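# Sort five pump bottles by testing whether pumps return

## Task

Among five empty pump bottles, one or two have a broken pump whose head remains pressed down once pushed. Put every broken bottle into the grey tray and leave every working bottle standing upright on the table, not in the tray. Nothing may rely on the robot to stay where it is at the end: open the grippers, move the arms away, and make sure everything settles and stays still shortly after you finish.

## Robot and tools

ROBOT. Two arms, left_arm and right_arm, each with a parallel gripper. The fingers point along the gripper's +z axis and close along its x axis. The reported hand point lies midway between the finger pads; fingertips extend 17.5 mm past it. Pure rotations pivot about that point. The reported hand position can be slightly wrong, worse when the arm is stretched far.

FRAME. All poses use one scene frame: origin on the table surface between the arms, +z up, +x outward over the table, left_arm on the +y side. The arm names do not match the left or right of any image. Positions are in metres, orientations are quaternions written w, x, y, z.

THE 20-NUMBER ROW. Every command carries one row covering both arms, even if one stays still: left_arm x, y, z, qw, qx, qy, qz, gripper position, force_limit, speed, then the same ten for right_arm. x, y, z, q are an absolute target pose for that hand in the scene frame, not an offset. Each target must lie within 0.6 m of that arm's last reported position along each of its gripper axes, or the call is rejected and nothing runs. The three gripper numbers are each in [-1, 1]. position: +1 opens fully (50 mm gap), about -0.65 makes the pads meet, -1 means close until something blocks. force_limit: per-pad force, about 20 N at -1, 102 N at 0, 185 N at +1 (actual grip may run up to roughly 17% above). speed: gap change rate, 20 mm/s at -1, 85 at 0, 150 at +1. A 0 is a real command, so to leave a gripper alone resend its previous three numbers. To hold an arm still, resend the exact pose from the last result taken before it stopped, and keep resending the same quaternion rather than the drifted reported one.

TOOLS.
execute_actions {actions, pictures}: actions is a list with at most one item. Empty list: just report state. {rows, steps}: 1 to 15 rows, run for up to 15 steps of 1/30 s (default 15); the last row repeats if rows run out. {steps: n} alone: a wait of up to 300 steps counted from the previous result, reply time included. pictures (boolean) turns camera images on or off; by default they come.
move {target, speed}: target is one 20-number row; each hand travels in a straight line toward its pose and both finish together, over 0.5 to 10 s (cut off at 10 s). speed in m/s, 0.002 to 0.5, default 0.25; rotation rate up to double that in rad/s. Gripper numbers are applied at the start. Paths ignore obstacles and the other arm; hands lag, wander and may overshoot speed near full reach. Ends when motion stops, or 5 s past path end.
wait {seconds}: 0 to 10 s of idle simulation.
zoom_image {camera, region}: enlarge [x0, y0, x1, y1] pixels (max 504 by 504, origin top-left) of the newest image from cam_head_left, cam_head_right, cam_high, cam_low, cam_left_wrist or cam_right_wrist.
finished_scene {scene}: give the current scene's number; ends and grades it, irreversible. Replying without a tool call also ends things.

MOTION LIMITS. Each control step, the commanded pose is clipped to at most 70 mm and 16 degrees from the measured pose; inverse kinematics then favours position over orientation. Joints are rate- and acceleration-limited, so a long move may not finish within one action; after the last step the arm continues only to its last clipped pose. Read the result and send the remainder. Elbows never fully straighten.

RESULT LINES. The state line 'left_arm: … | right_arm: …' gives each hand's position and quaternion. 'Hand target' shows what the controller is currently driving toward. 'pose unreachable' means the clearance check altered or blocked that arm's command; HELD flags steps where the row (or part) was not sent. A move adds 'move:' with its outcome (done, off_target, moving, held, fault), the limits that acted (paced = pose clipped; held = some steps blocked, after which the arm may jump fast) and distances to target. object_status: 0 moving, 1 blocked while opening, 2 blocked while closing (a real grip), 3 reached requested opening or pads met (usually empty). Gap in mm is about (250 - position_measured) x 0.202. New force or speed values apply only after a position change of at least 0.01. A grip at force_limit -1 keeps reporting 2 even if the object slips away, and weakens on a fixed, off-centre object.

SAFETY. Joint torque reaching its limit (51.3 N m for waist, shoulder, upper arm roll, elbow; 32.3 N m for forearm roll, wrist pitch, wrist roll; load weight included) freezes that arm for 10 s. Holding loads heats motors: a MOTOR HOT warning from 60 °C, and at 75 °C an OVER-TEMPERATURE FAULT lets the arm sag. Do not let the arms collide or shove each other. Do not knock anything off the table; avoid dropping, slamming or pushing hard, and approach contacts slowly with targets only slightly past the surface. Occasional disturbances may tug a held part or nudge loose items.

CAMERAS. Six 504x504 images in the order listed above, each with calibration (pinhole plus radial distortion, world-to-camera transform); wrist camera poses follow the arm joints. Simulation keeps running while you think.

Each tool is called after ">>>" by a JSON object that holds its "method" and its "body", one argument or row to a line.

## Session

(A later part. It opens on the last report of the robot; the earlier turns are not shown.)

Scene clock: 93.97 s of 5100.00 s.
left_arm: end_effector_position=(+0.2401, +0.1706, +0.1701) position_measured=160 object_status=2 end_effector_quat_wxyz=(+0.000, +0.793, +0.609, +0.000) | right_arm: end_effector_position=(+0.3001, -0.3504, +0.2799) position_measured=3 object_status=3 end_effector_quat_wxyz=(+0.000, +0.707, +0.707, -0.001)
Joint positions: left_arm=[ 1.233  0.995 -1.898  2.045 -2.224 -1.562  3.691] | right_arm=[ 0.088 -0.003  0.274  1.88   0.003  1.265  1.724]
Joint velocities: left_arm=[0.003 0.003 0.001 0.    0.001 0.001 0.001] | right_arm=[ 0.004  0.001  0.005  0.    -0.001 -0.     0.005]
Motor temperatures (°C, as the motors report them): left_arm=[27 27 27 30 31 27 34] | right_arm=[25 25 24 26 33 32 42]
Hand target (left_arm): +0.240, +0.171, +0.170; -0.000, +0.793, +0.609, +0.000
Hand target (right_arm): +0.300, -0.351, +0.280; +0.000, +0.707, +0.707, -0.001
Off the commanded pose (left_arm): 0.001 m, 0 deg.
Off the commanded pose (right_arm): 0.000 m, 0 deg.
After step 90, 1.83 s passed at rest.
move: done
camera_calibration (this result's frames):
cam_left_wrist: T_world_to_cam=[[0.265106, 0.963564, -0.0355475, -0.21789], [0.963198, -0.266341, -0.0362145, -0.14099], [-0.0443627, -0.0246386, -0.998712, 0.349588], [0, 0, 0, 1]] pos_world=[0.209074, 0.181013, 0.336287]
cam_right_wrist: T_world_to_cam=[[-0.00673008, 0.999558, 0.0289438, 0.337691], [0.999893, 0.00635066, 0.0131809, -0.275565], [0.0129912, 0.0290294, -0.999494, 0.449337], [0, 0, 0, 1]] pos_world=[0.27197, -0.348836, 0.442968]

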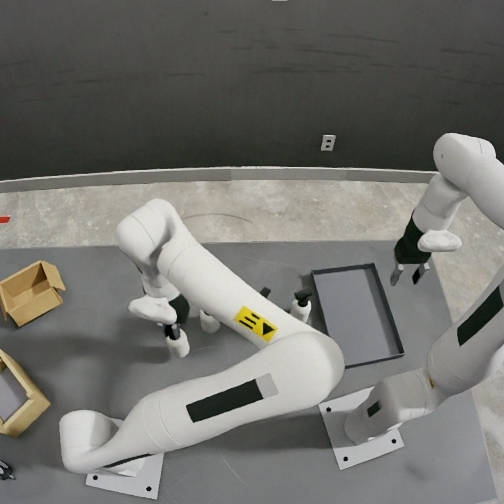

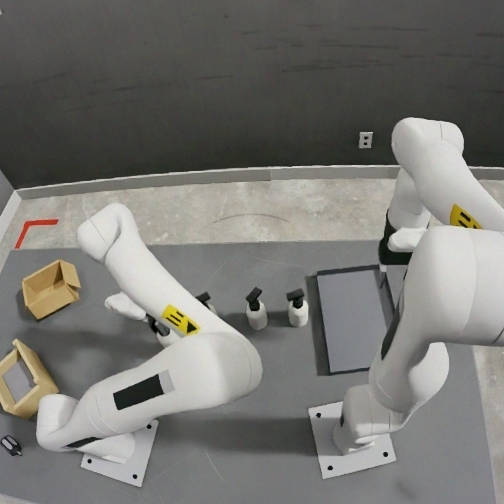

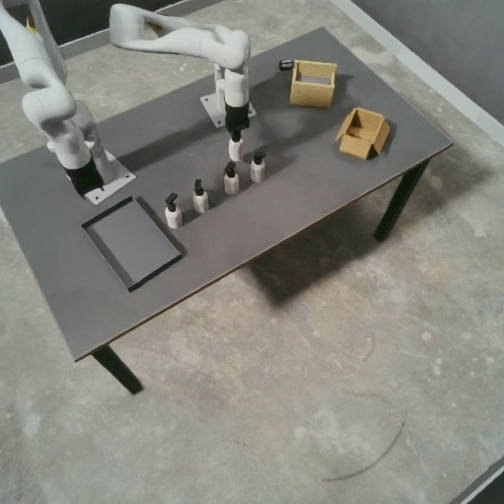

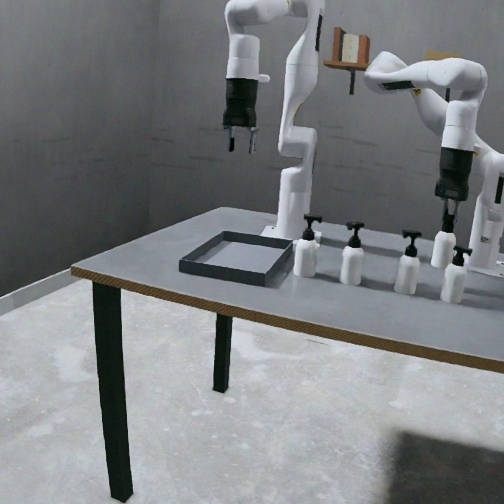

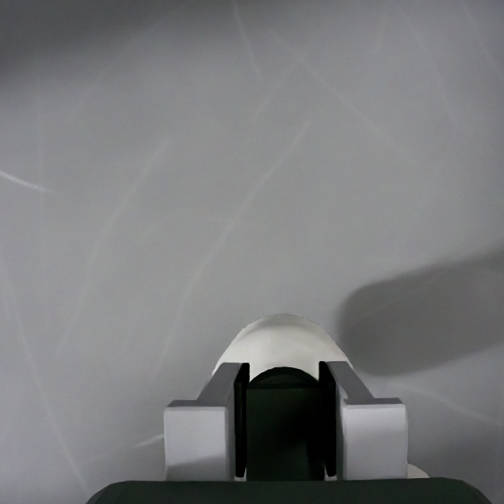

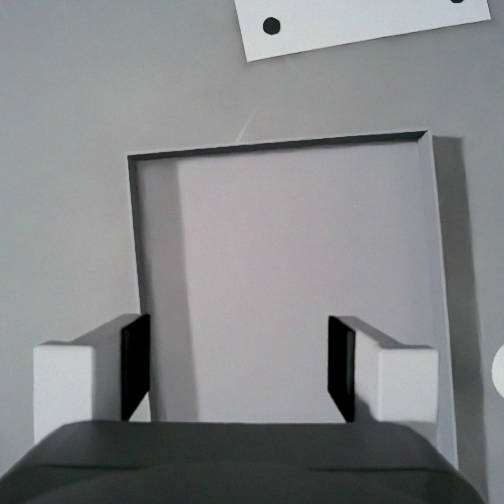

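Set down, release, retreat.

>>> {"method": "move", "body": {
  "target": [0.24,0.17,0.121,0,0.793,0.609,0,-1,-0.6,0.5,0.3,-0.35,0.28,0,0.707,0.707,0,1,-0.6,1],
  "speed": 0.05
}}

>>> {"method": "move", "body": {
  "target": [0.24,0.17,0.121,0,0.793,0.609,0,1,-0.6,1,0.3,-0.35,0.28,0,0.707,0.707,0,1,-0.6,1]
}}

>>> {"method": "move", "body": {
  "target": [0.24,0.18,0.21,0,0.793,0.609,0,1,-0.6,1,0.3,-0.35,0.28,0,0.707,0.707,0,1,-0.6,1],
  "speed": 0.15
}}

>>> {"method": "move", "body": {
  "target": [0.33,0.45,0.3,0,0.793,0.609,0,1,-0.6,1,0.3,-0.35,0.28,0,0.707,0.707,0,1,-0.6,1]
}}

Scene clock: 105.17 s of 5100.00 s.
left_arm: end_effector_position=(+0.2399, +0.1700, +0.1212) position_measured=160 object_status=2 end_effector_quat_wxyz=(+0.000, +0.793, +0.609, +0.000) | right_arm: end_effector_position=(+0.3000, -0.3500, +0.2800) position_measured=3 object_status=3 end_effector_quat_wxyz=(-0.000, +0.707, +0.707, -0.000)
Joint positions: left_arm=[ 1.201  1.064 -1.806  2.127 -2.12  -1.487  3.634] | right_arm=[ 0.088 -0.004  0.274  1.88   0.001  1.265  1.724]
Joint velocities: left_arm=[-0.002  0.003  0.003  0.001  0.002  0.003  0.   ] | right_arm=[-0.    -0.    -0.     0.     0.    -0.001  0.001]
Motor temperatures (°C, as the motors report them): left_arm=[27 27 27 30 31 27 34] | right_arm=[25 25 24 26 33 32 42]
Hand target (left_arm): +0.240, +0.170, +0.121; -0.000, +0.793, +0.609, +0.000
Hand target (right_arm): +0.300, -0.350, +0.280; -0.000, +0.707, +0.707, -0.000
Off the commanded pose (left_arm): 0.000 m, 0 deg.
Off the commanded pose (right_arm): 0.000 m, 0 deg.
After step 90, 6.90 s passed at rest.
move: done
camera_calibration (this result's frames):
cam_left_wrist: T_world_to_cam=[[0.265794, 0.963358, -0.0359936, -0.219123], [0.962993, -0.267055, -0.0364292, -0.142593], [-0.0447066, -0.0249789, -0.998688, 0.300872], [0, 0, 0, 1]] pos_world=[0.209008, 0.180529, 0.287395]
cam_right_wrist: T_world_to_cam=[[-0.00615066, 0.999512, 0.0306334, 0.336625], [0.999888, 0.00572994, 0.0138033, -0.27581], [0.013621, 0.0307148, -0.999435, 0.44977], [0, 0, 0, 1]] pos_world=[0.271723, -0.348695, 0.443011]

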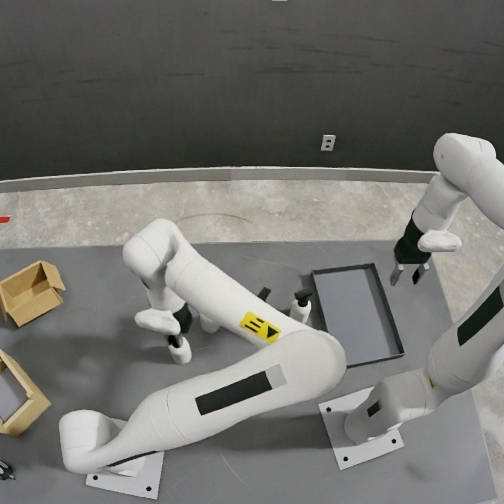

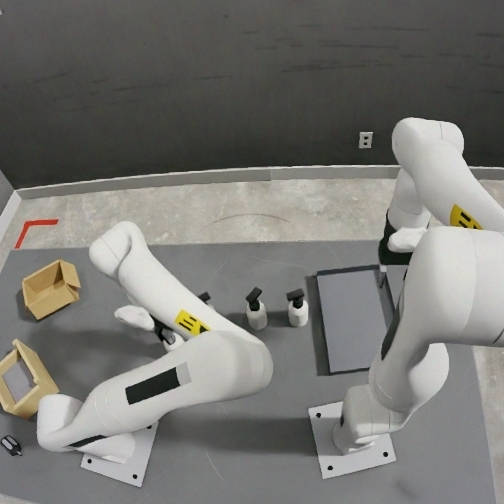

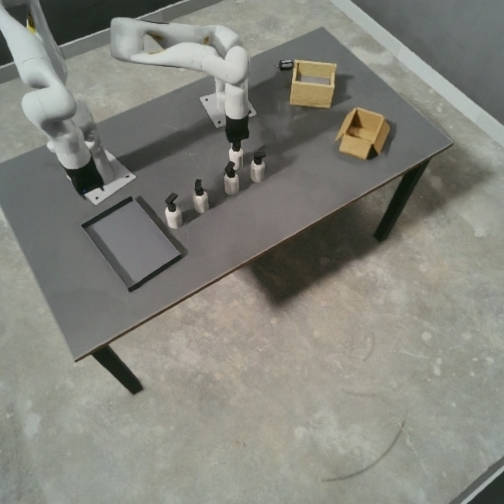

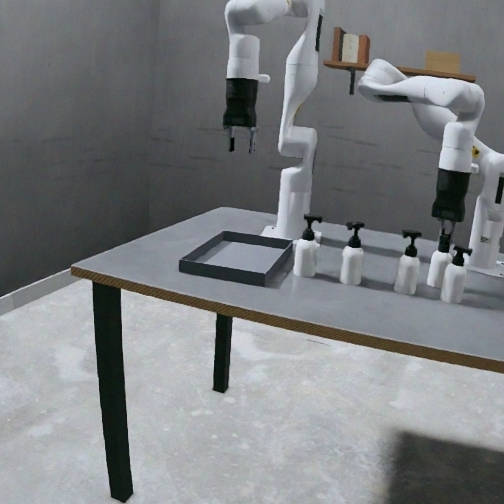

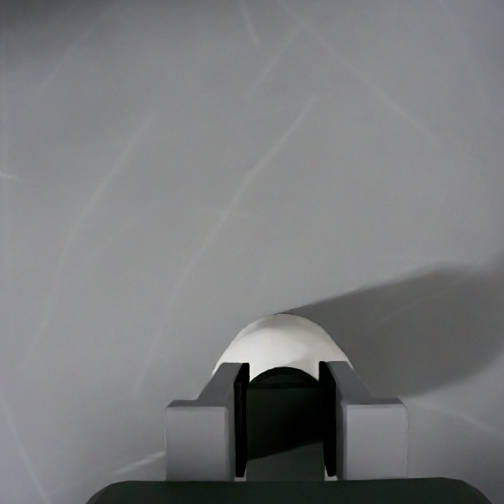

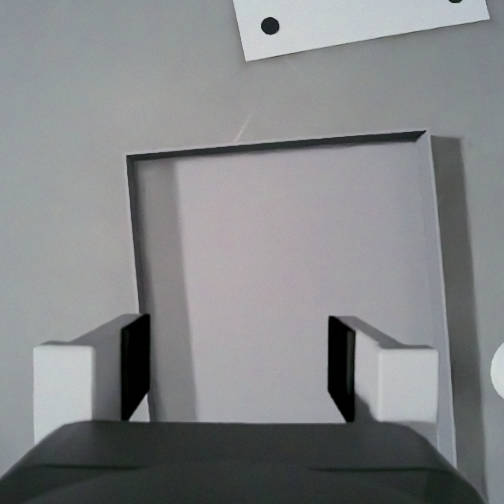

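Scene clock: 105.87 s of 5100.00 s.
left_arm: end_effector_position=(+0.2400, +0.1700, +0.1210) position_measured=3 object_status=3 end_effector_quat_wxyz=(+0.000, +0.793, +0.609, +0.000) | right_arm: end_effector_position=(+0.3000, -0.3500, +0.2800) position_measured=3 object_status=3 end_effector_quat_wxyz=(+0.000, +0.707, +0.707, +0.000)
Joint positions: left_arm=[ 1.201  1.064 -1.806  2.127 -2.119 -1.487  3.634] | right_arm=[ 0.088 -0.004  0.274  1.88   0.001  1.265  1.724]
Joint velocities: left_arm=[ 0.002  0.001 -0.001  0.001 -0.001  0.     0.   ] | right_arm=[-0.     0.     0.001  0.001  0.     0.001 -0.001]
Motor temperatures (°C, as the motors report them): left_arm=[27 27 27 30 31 27 34] | right_arm=[25 25 24 26 33 32 42]
Hand target (left_arm): +0.240, +0.170, +0.121; -0.000, +0.793, +0.609, +0.000
Hand target (right_arm): +0.300, -0.350, +0.280; -0.000, +0.707, +0.707, +0.000
Off the commanded pose (left_arm): 0.000 m, 0 deg.
Off the commanded pose (right_arm): 0.000 m, 0 deg.
move: done
camera_calibration (this result's frames):
cam_left_wrist: T_world_to_cam=[[0.265672, 0.963392, -0.0359822, -0.219087], [0.96302, -0.266935, -0.03657, -0.142688], [-0.0448361, -0.0249359, -0.998683, 0.300708], [0, 0, 0, 1]] pos_world=[0.209099, 0.180477, 0.287211]
cam_right_wrist: T_world_to_cam=[[-0.00615161, 0.999512, 0.0306347, 0.336623], [0.999888, 0.00573053, 0.0138138, -0.275814], [0.0136315, 0.0307162, -0.999435, 0.449769], [0, 0, 0, 1]] pos_world=[0.271723, -0.348693, 0.443013]

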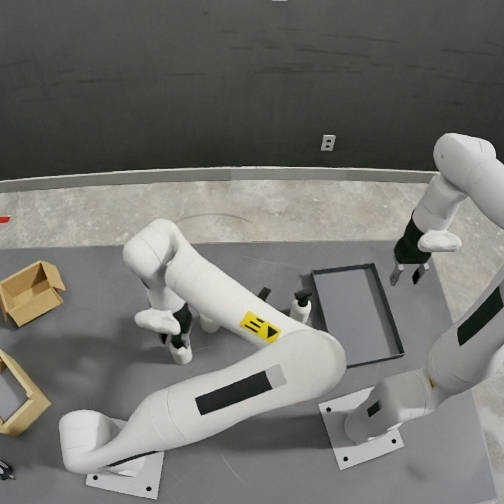

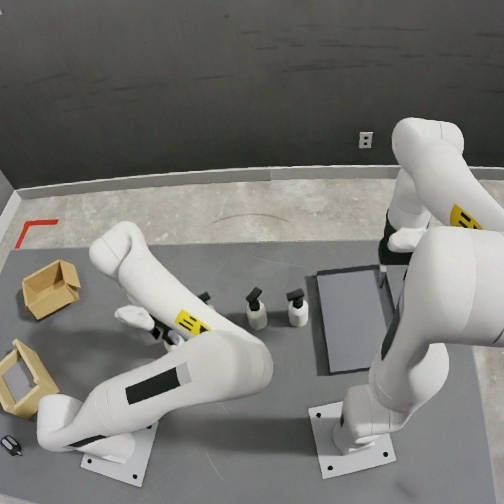

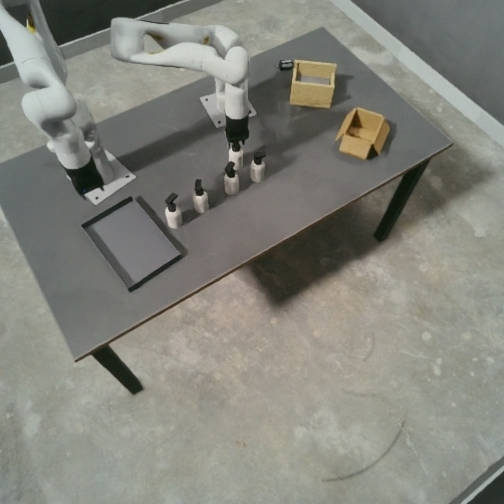

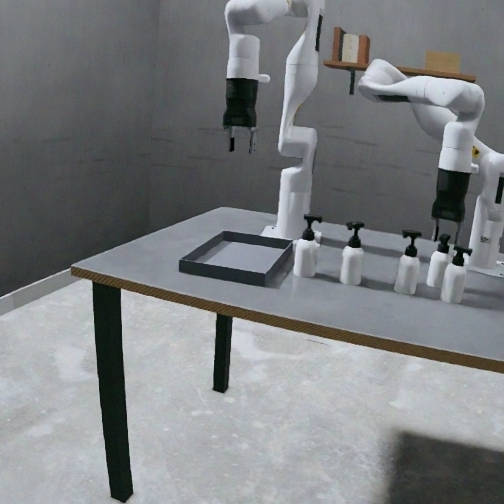

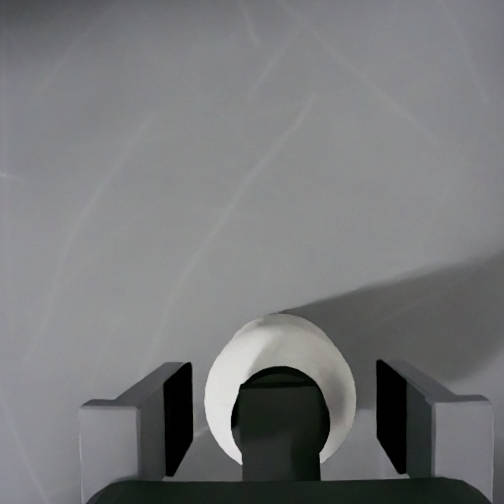

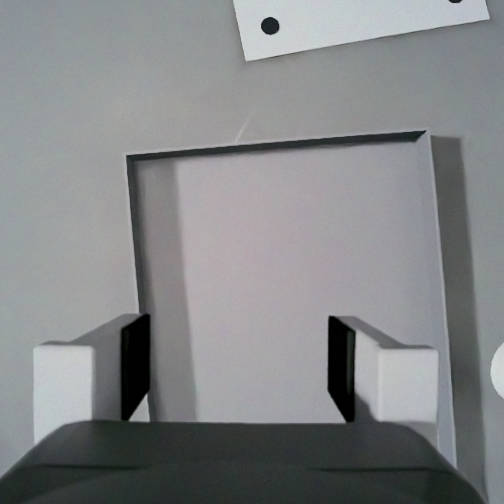

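Scene clock: 106.90 s of 5100.00 s.
left_arm: end_effector_position=(+0.2401, +0.1798, +0.2098) position_measured=3 object_status=3 end_effector_quat_wxyz=(-0.000, +0.793, +0.609, -0.000) | right_arm: end_effector_position=(+0.3000, -0.3500, +0.2800) position_measured=3 object_status=3 end_effector_quat_wxyz=(+0.000, +0.707, +0.707, +0.000)
Joint positions: left_arm=[ 1.238  0.932 -1.963  1.976 -2.304 -1.618  3.711] | right_arm=[ 0.088 -0.004  0.274  1.88   0.001  1.265  1.724]
Joint velocities: left_arm=[ 0.001 -0.003 -0.002 -0.001 -0.    -0.002 -0.001] | right_arm=[ 0.    -0.001  0.    -0.     0.     0.     0.   ]
Motor temperatures (°C, as the motors report them): left_arm=[27 27 27 30 31 27 34] | right_arm=[25 25 24 26 33 32 42]
Hand target (left_arm): +0.240, +0.180, +0.210; +0.000, +0.793, +0.609, -0.000
Hand target (right_arm): +0.300, -0.350, +0.280; -0.000, +0.707, +0.707, -0.000
Off the commanded pose (left_arm): 0.000 m, 0 deg.
Off the commanded pose (right_arm): 0.000 m, 0 deg.
move: done
camera_calibration (this result's frames):
cam_left_wrist: T_world_to_cam=[[0.265646, 0.963395, -0.0360964, -0.225335], [0.963016, -0.266921, -0.0367979, -0.136882], [-0.0450857, -0.0249862, -0.998671, 0.389683], [0, 0, 0, 1]] pos_world=[0.209248, 0.190287, 0.375994]
cam_right_wrist: T_world_to_cam=[[-0.00615135, 0.999512, 0.0306348, 0.336623], [0.999888, 0.00573027, 0.013814, -0.275814], [0.0136317, 0.0307164, -0.999435, 0.449769], [0, 0, 0, 1]] pos_world=[0.271723, -0.348693, 0.443013]

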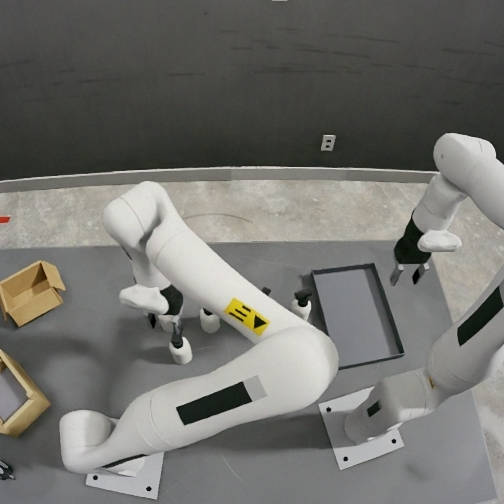

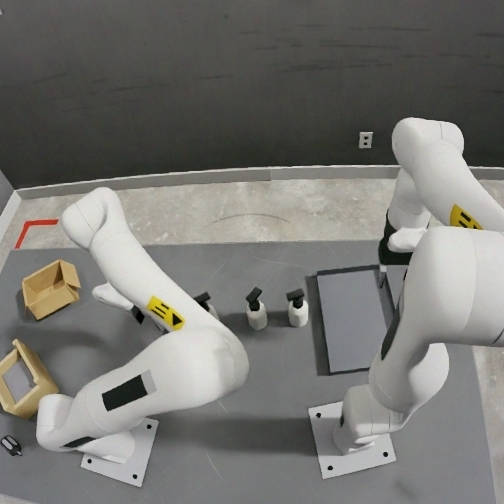

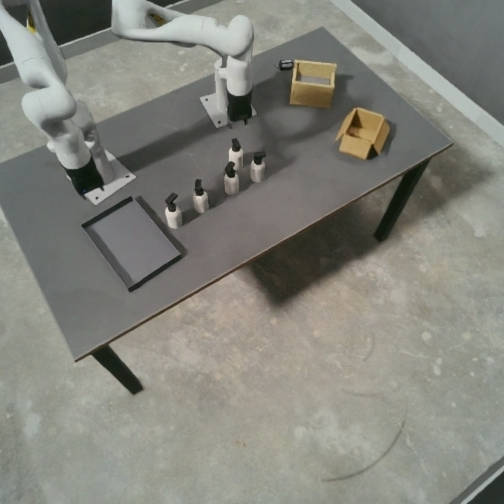

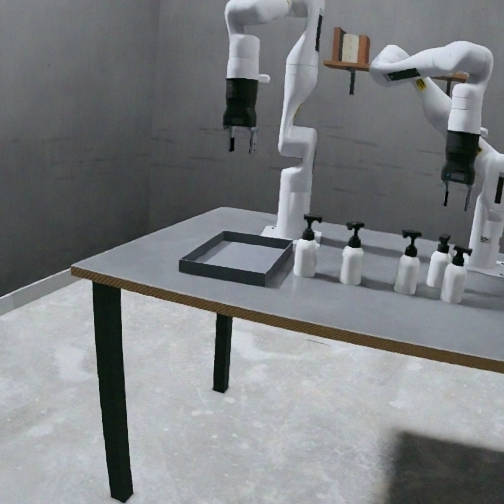

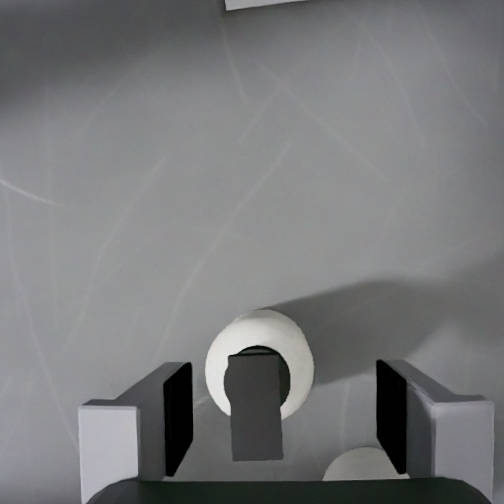

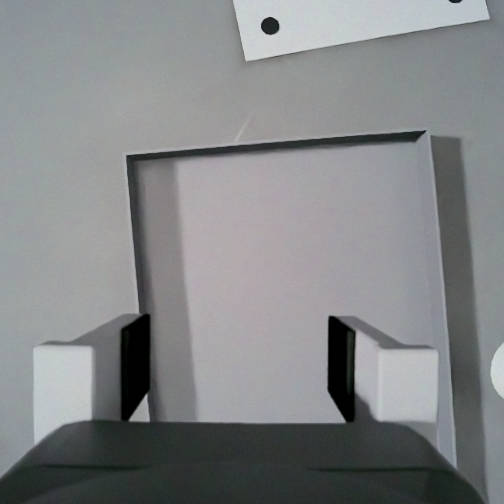

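Scene clock: 108.77 s of 5100.00 s.
left_arm: end_effector_position=(+0.3304, +0.4490, +0.2997) position_measured=3 object_status=3 end_effector_quat_wxyz=(+0.000, +0.793, +0.609, -0.001) | right_arm: end_effector_position=(+0.3000, -0.3500, +0.2800) position_measured=3 object_status=3 end_effector_quat_wxyz=(+0.000, +0.707, +0.707, +0.000)
Joint positions: left_arm=[ 0.34   0.678 -1.634  1.515 -2.463 -1.656  3.352] | right_arm=[ 0.088 -0.004  0.274  1.88   0.001  1.265  1.724]
Joint velocities: left_arm=[-0.009 -0.     0.003 -0.001  0.001 -0.002  0.001] | right_arm=[ 0.    -0.001  0.    -0.     0.001 -0.    -0.   ]
Motor temperatures (°C, as the motors report them): left_arm=[27 27 27 30 31 27 34] | right_arm=[25 25 24 26 33 32 42]
Hand target (left_arm): +0.330, +0.449, +0.300; +0.000, +0.793, +0.609, -0.001
Hand target (right_arm): +0.300, -0.350, +0.280; -0.000, +0.707, +0.707, -0.000
Off the commanded pose (left_arm): 0.001 m, 0 deg.
Off the commanded pose (right_arm): 0.000 m, 0 deg.
move: done
camera_calibration (this result's frames):
cam_left_wrist: T_world_to_cam=[[0.266583, 0.963065, -0.0379265, -0.505028], [0.962715, -0.267951, -0.0371832, -0.147978], [-0.0459723, -0.0266, -0.998588, 0.491302], [0, 0, 0, 1]] pos_world=[0.299679, 0.459793, 0.465952]
cam_right_wrist: T_world_to_cam=[[-0.00615163, 0.999512, 0.0306347, 0.336623], [0.999888, 0.00573055, 0.0138139, -0.275814], [0.0136316, 0.0307163, -0.999435, 0.449769], [0, 0, 0, 1]] pos_world=[0.271723, -0.348693, 0.443012]

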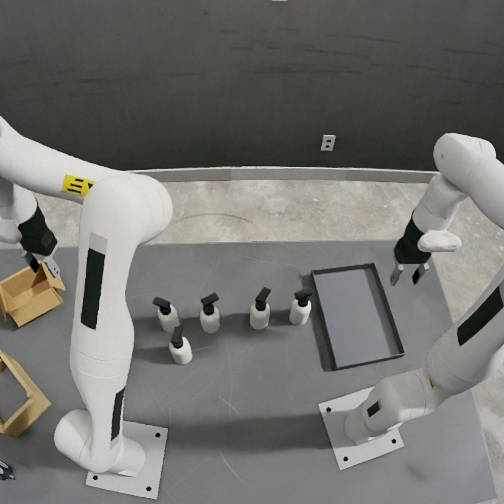

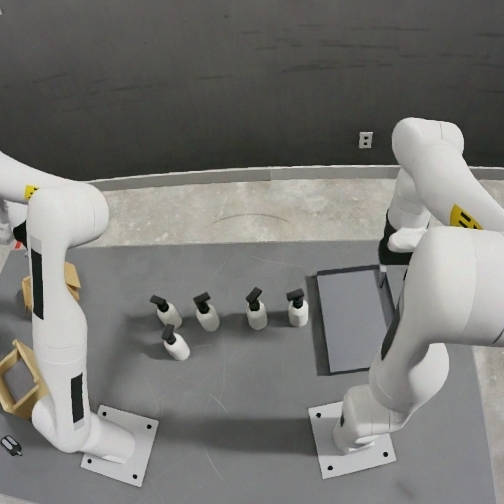

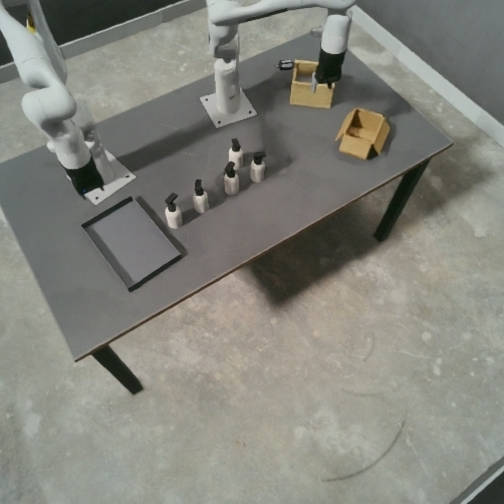

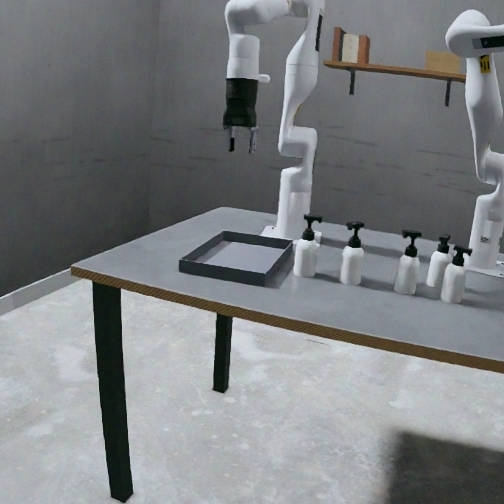

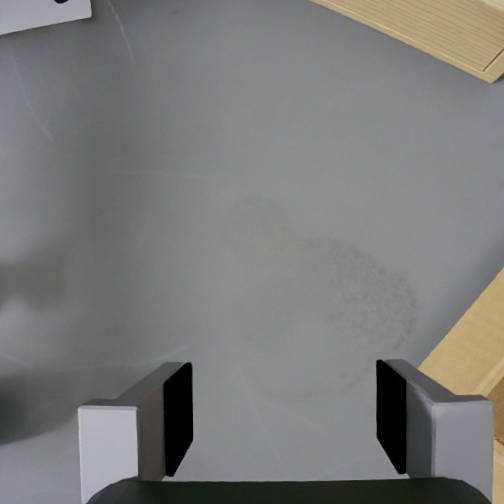

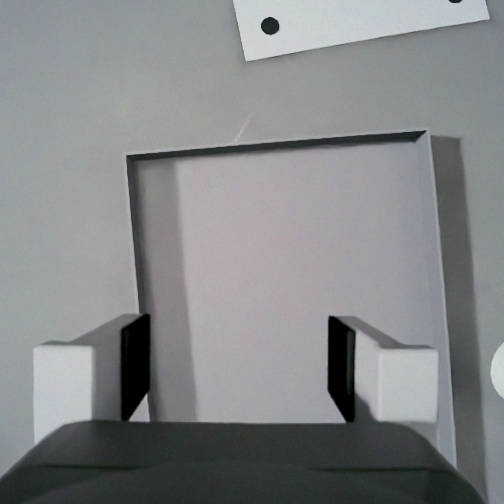

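>>> {"method": "move", "body": {
  "target": [0.33,0.45,0.3,0,0.793,0.609,0,1,-0.6,1,0.24,0.17,0.22,0,0.793,0.609,0,1,-0.6,1],
  "speed": 0.35
}}

Scene clock: 128.03 s of 5100.00 s.
left_arm: end_effector_position=(+0.3300, +0.4500, +0.3000) position_measured=3 object_status=3 end_effector_quat_wxyz=(-0.000, +0.793, +0.609, -0.000) | right_arm: end_effector_position=(+0.2498, +0.0448, +0.2365) position_measured=3 object_status=3 end_effector_quat_wxyz=(-0.016, +0.771, +0.636, +0.008)
Joint positions: left_arm=[ 0.339  0.677 -1.635  1.515 -2.463 -1.654  3.351] | right_arm=[-0.543  0.262 -0.266  1.722  0.048  1.141  0.352]
Joint velocities: left_arm=[-0.    -0.001 -0.001 -0.    -0.    -0.     0.   ] | right_arm=[ 0.001 -0.001 -0.    -0.     0.     0.     0.   ]
Motor temperatures (°C, as the motors report them): left_arm=[27 27 27 30 31 27 34] | right_arm=[25 25 24 26 33 32 42]
Hand target (left_arm): +0.330, +0.450, +0.300; +0.000, +0.793, +0.609, -0.000
Hand target (right_arm): +0.250, +0.045, +0.237; -0.016, +0.771, +0.636, +0.008
Off the commanded pose (left_arm): 0.000 m, 0 deg.
Off the commanded pose (right_arm): 0.127 m, 4 deg; position clipped at the last step of the last action.
After step 90, 14.40 s passed at rest.
move: held (right_arm); limits=paced,held; held on 15 of 56 steps (right_arm), including the last (right_arm)
pose unreachable (right arm): on one or more control steps of this call this arm could not follow its commanded pose, so it was not sent that pose on those steps. On the call's last step it was still not sent that pose. It may still have moved: this result reports where it is.
cause: the commanded pose would bring a part of the arm too close to another arm (a part of this arm just beyond joint 5 (forearm roll) and a part of the other arm just beyond its joint 4 (elbow)).
camera_calibration (this result's frames):
cam_left_wrist: T_world_to_cam=[[0.265666, 0.963394, -0.0359824, -0.506306], [0.963022, -0.266929, -0.0365752, -0.148076], [-0.044841, -0.0249351, -0.998683, 0.490487], [0, 0, 0, 1]] pos_world=[0.299102, 0.460477, 0.466207]
cam_right_wrist: T_world_to_cam=[[0.184672, 0.980747, 0.0635021, -0.111546], [0.982722, -0.185086, 0.000646104, -0.211334], [0.012387, 0.0622856, -0.997981, 0.393379], [0, 0, 0, 1]] pos_world=[0.223409, 0.0457814, 0.399805]

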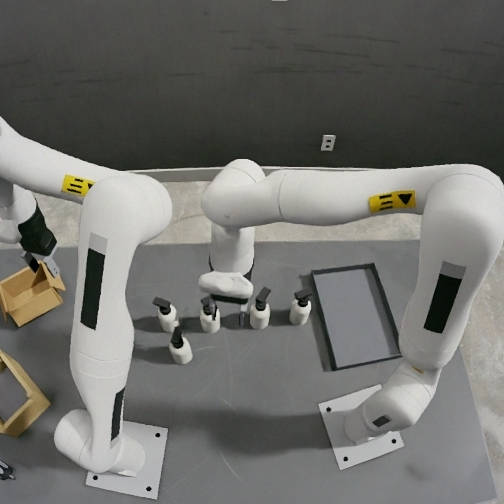

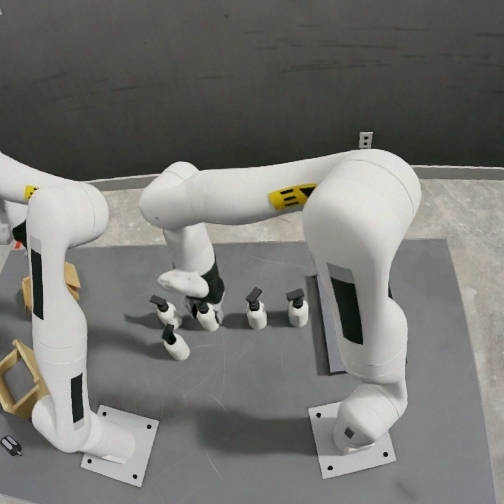

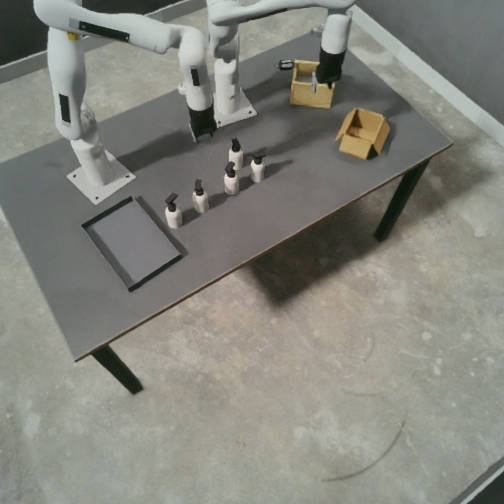

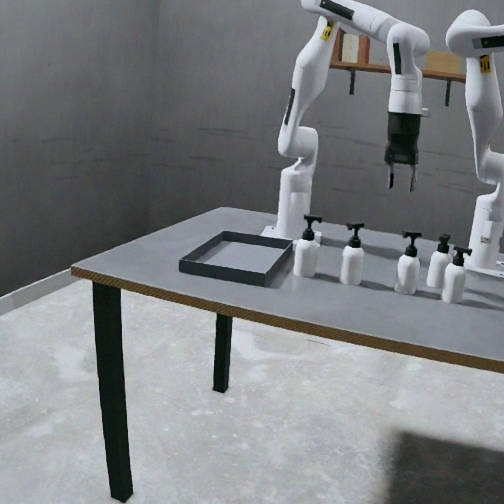

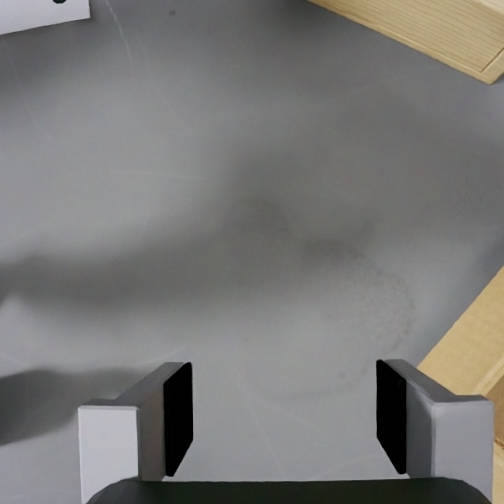

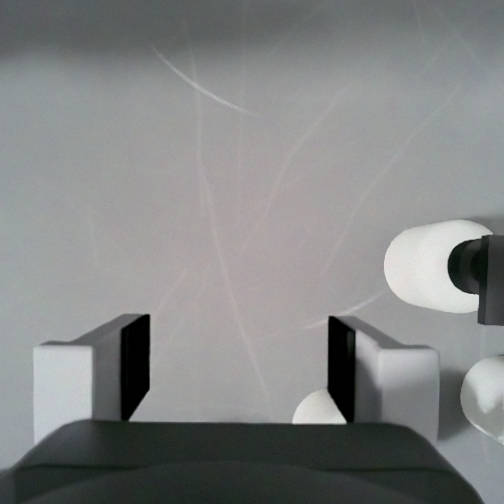

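>>> {"method": "move", "body": {
  "target": [0.1,0.65,0.4,0,0.793,0.609,0,1,-0.6,1,0.25,0.045,0.237,0,0.793,0.609,0,1,-0.6,1],
  "speed": 0.3
}}

>>> {"method": "move", "body": {
  "target": [0.1,0.65,0.4,0,0.793,0.609,0,1,-0.6,1,0.24,0.17,0.22,0,0.793,0.609,0,1,-0.6,1],
  "speed": 0.2
}}

Scene clock: 138.17 s of 5100.00 s.
left_arm: end_effector_position=(+0.1023, +0.6491, +0.3999) position_measured=3 object_status=3 end_effector_quat_wxyz=(+0.001, +0.794, +0.607, +0.000) | right_arm: end_effector_position=(+0.2500, +0.0450, +0.2370) position_measured=3 object_status=3 end_effector_quat_wxyz=(-0.000, +0.793, +0.609, +0.000)
Joint positions: left_arm=[-0.413  0.419 -1.503  1.306 -2.711 -1.787  2.781] | right_arm=[-0.576  0.274 -0.251  1.701  0.073  1.175  0.255]
Joint velocities: left_arm=[-0.043  0.008  0.005 -0.01   0.003 -0.01  -0.004] | right_arm=[-0.     0.    -0.    -0.001 -0.    -0.    -0.   ]
Motor temperatures (°C, as the motors report them): left_arm=[27 27 27 30 31 27 34] | right_arm=[25 25 24 26 33 32 42]
Hand target (left_arm): +0.101, +0.650, +0.400; +0.001, +0.793, +0.609, -0.000
Hand target (right_arm): +0.250, +0.045, +0.237; -0.000, +0.793, +0.609, +0.000
Off the commanded pose (left_arm): 0.002 m, 0 deg.
Off the commanded pose (right_arm): 0.000 m, 0 deg.
After step 90, 5.47 s passed at rest.
move: done
camera_calibration (this result's frames):
cam_left_wrist: T_world_to_cam=[[0.270071, 0.962116, -0.0373481, -0.633098], [0.961885, -0.271327, -0.0340341, 0.129977], [-0.0428783, -0.026733, -0.998723, 0.585976], [0, 0, 0, 1]] pos_world=[0.0710839, 0.660045, 0.566006]
cam_right_wrist: T_world_to_cam=[[0.251996, 0.967239, 0.030766, -0.120307], [0.967497, -0.252504, 0.0138441, -0.20777], [0.0211591, 0.0262773, -0.999431, 0.393666], [0, 0, 0, 1]] pos_world=[0.223005, 0.0535586, 0.400019]

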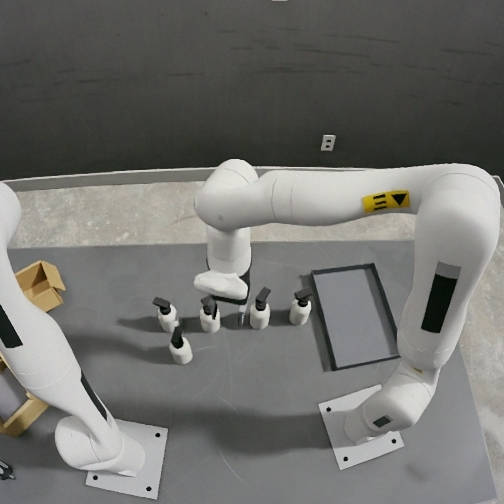

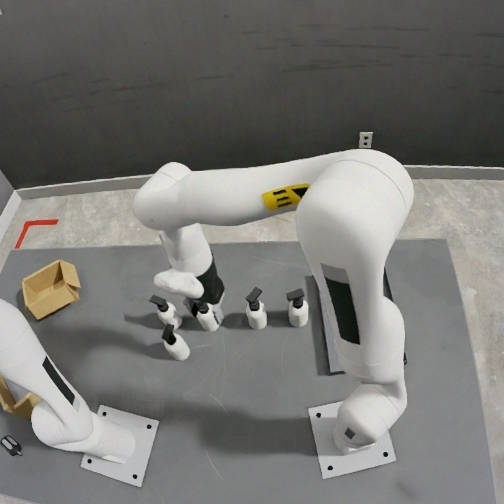

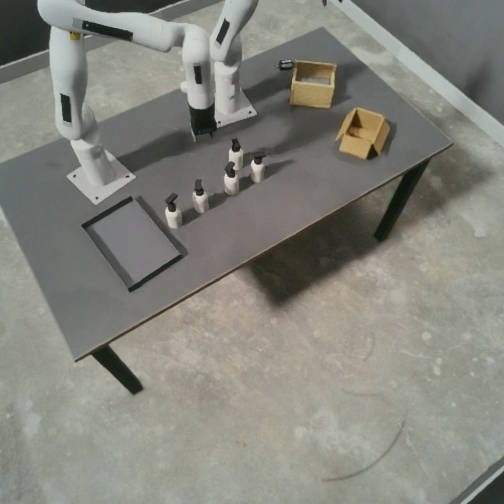

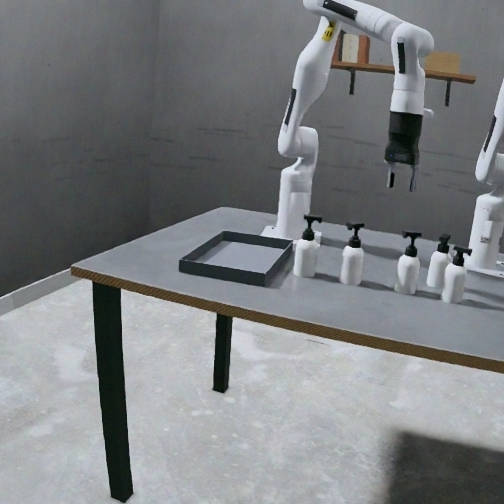

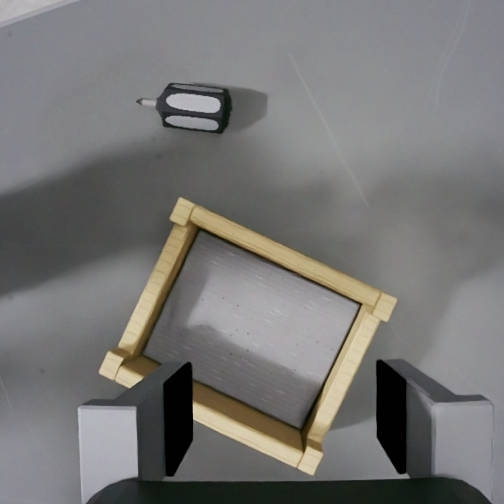

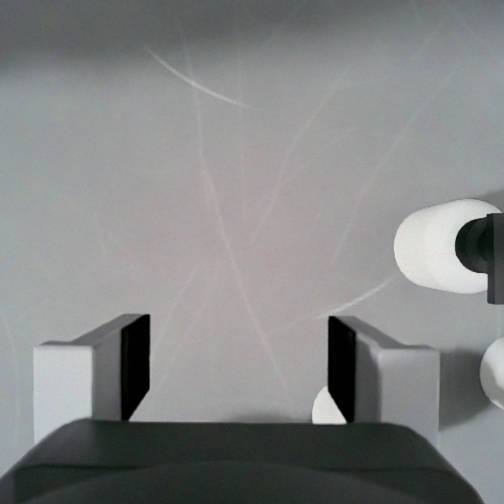

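Scene clock: 139.30 s of 5100.00 s.
left_arm: end_effector_position=(+0.1000, +0.6500, +0.4000) position_measured=3 object_status=3 end_effector_quat_wxyz=(+0.000, +0.793, +0.609, +0.000) | right_arm: end_effector_position=(+0.2398, +0.1700, +0.2205) position_measured=3 object_status=3 end_effector_quat_wxyz=(-0.000, +0.793, +0.609, +0.000)
Joint positions: left_arm=[-0.416  0.419 -1.505  1.306 -2.713 -1.785  2.78 ] | right_arm=[-0.764  0.513 -0.266  1.394  0.136  1.252  0.061]
Joint velocities: left_arm=[ 0.001  0.     0.001  0.001 -0.    -0.    -0.   ] | right_arm=[-0.005  0.007 -0.002 -0.004  0.     0.002 -0.   ]
Motor temperatures (°C, as the motors report them): left_arm=[27 27 27 30 31 27 34] | right_arm=[25 25 24 26 33 32 42]
Hand target (left_arm): +0.100, +0.650, +0.400; +0.000, +0.793, +0.609, +0.000
Hand target (right_arm): +0.240, +0.170, +0.220; -0.000, +0.793, +0.609, +0.000
Off the commanded pose (left_arm): 0.000 m, 0 deg.
Off the commanded pose (right_arm): 0.001 m, 0 deg.
move: done
camera_calibration (this result's frames):
cam_left_wrist: T_world_to_cam=[[0.265671, 0.963392, -0.0359829, -0.634284], [0.963021, -0.266934, -0.0365592, 0.130456], [-0.0448259, -0.0249396, -0.998683, 0.585033], [0, 0, 0, 1]] pos_world=[0.0691042, 0.660478, 0.566208]
cam_right_wrist: T_world_to_cam=[[0.252572, 0.967053, 0.0318741, -0.238527], [0.967344, -0.253099, 0.0136808, -0.165972], [0.0212973, 0.0273779, -0.999398, 0.373907], [0, 0, 0, 1]] pos_world=[0.212834, 0.178424, 0.383556]

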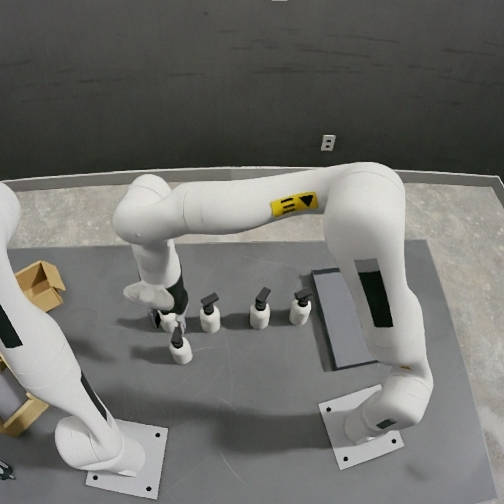

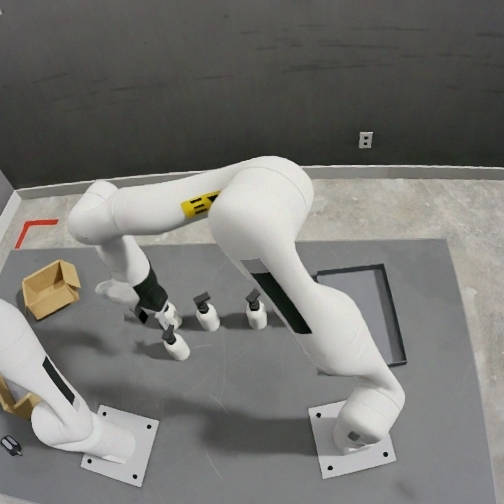

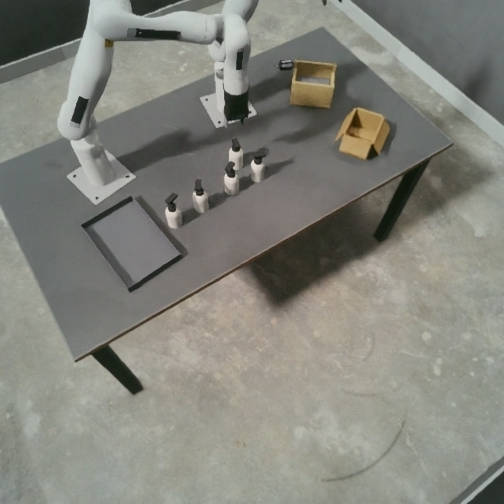

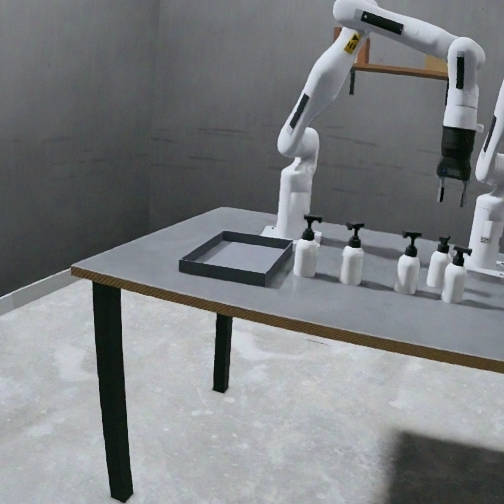

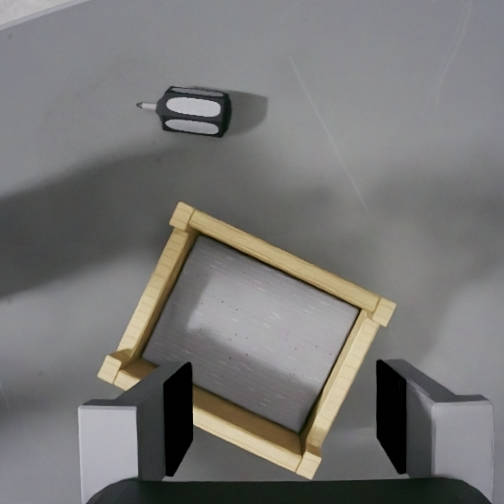

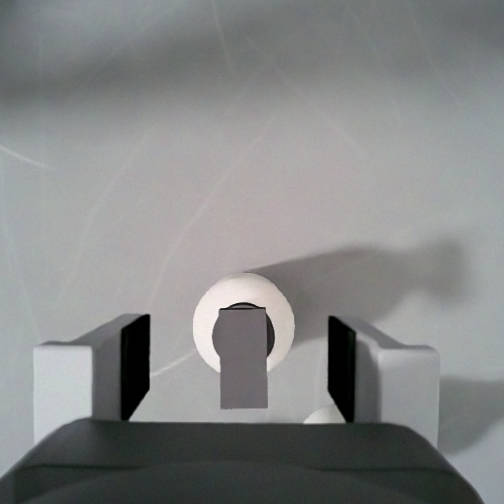

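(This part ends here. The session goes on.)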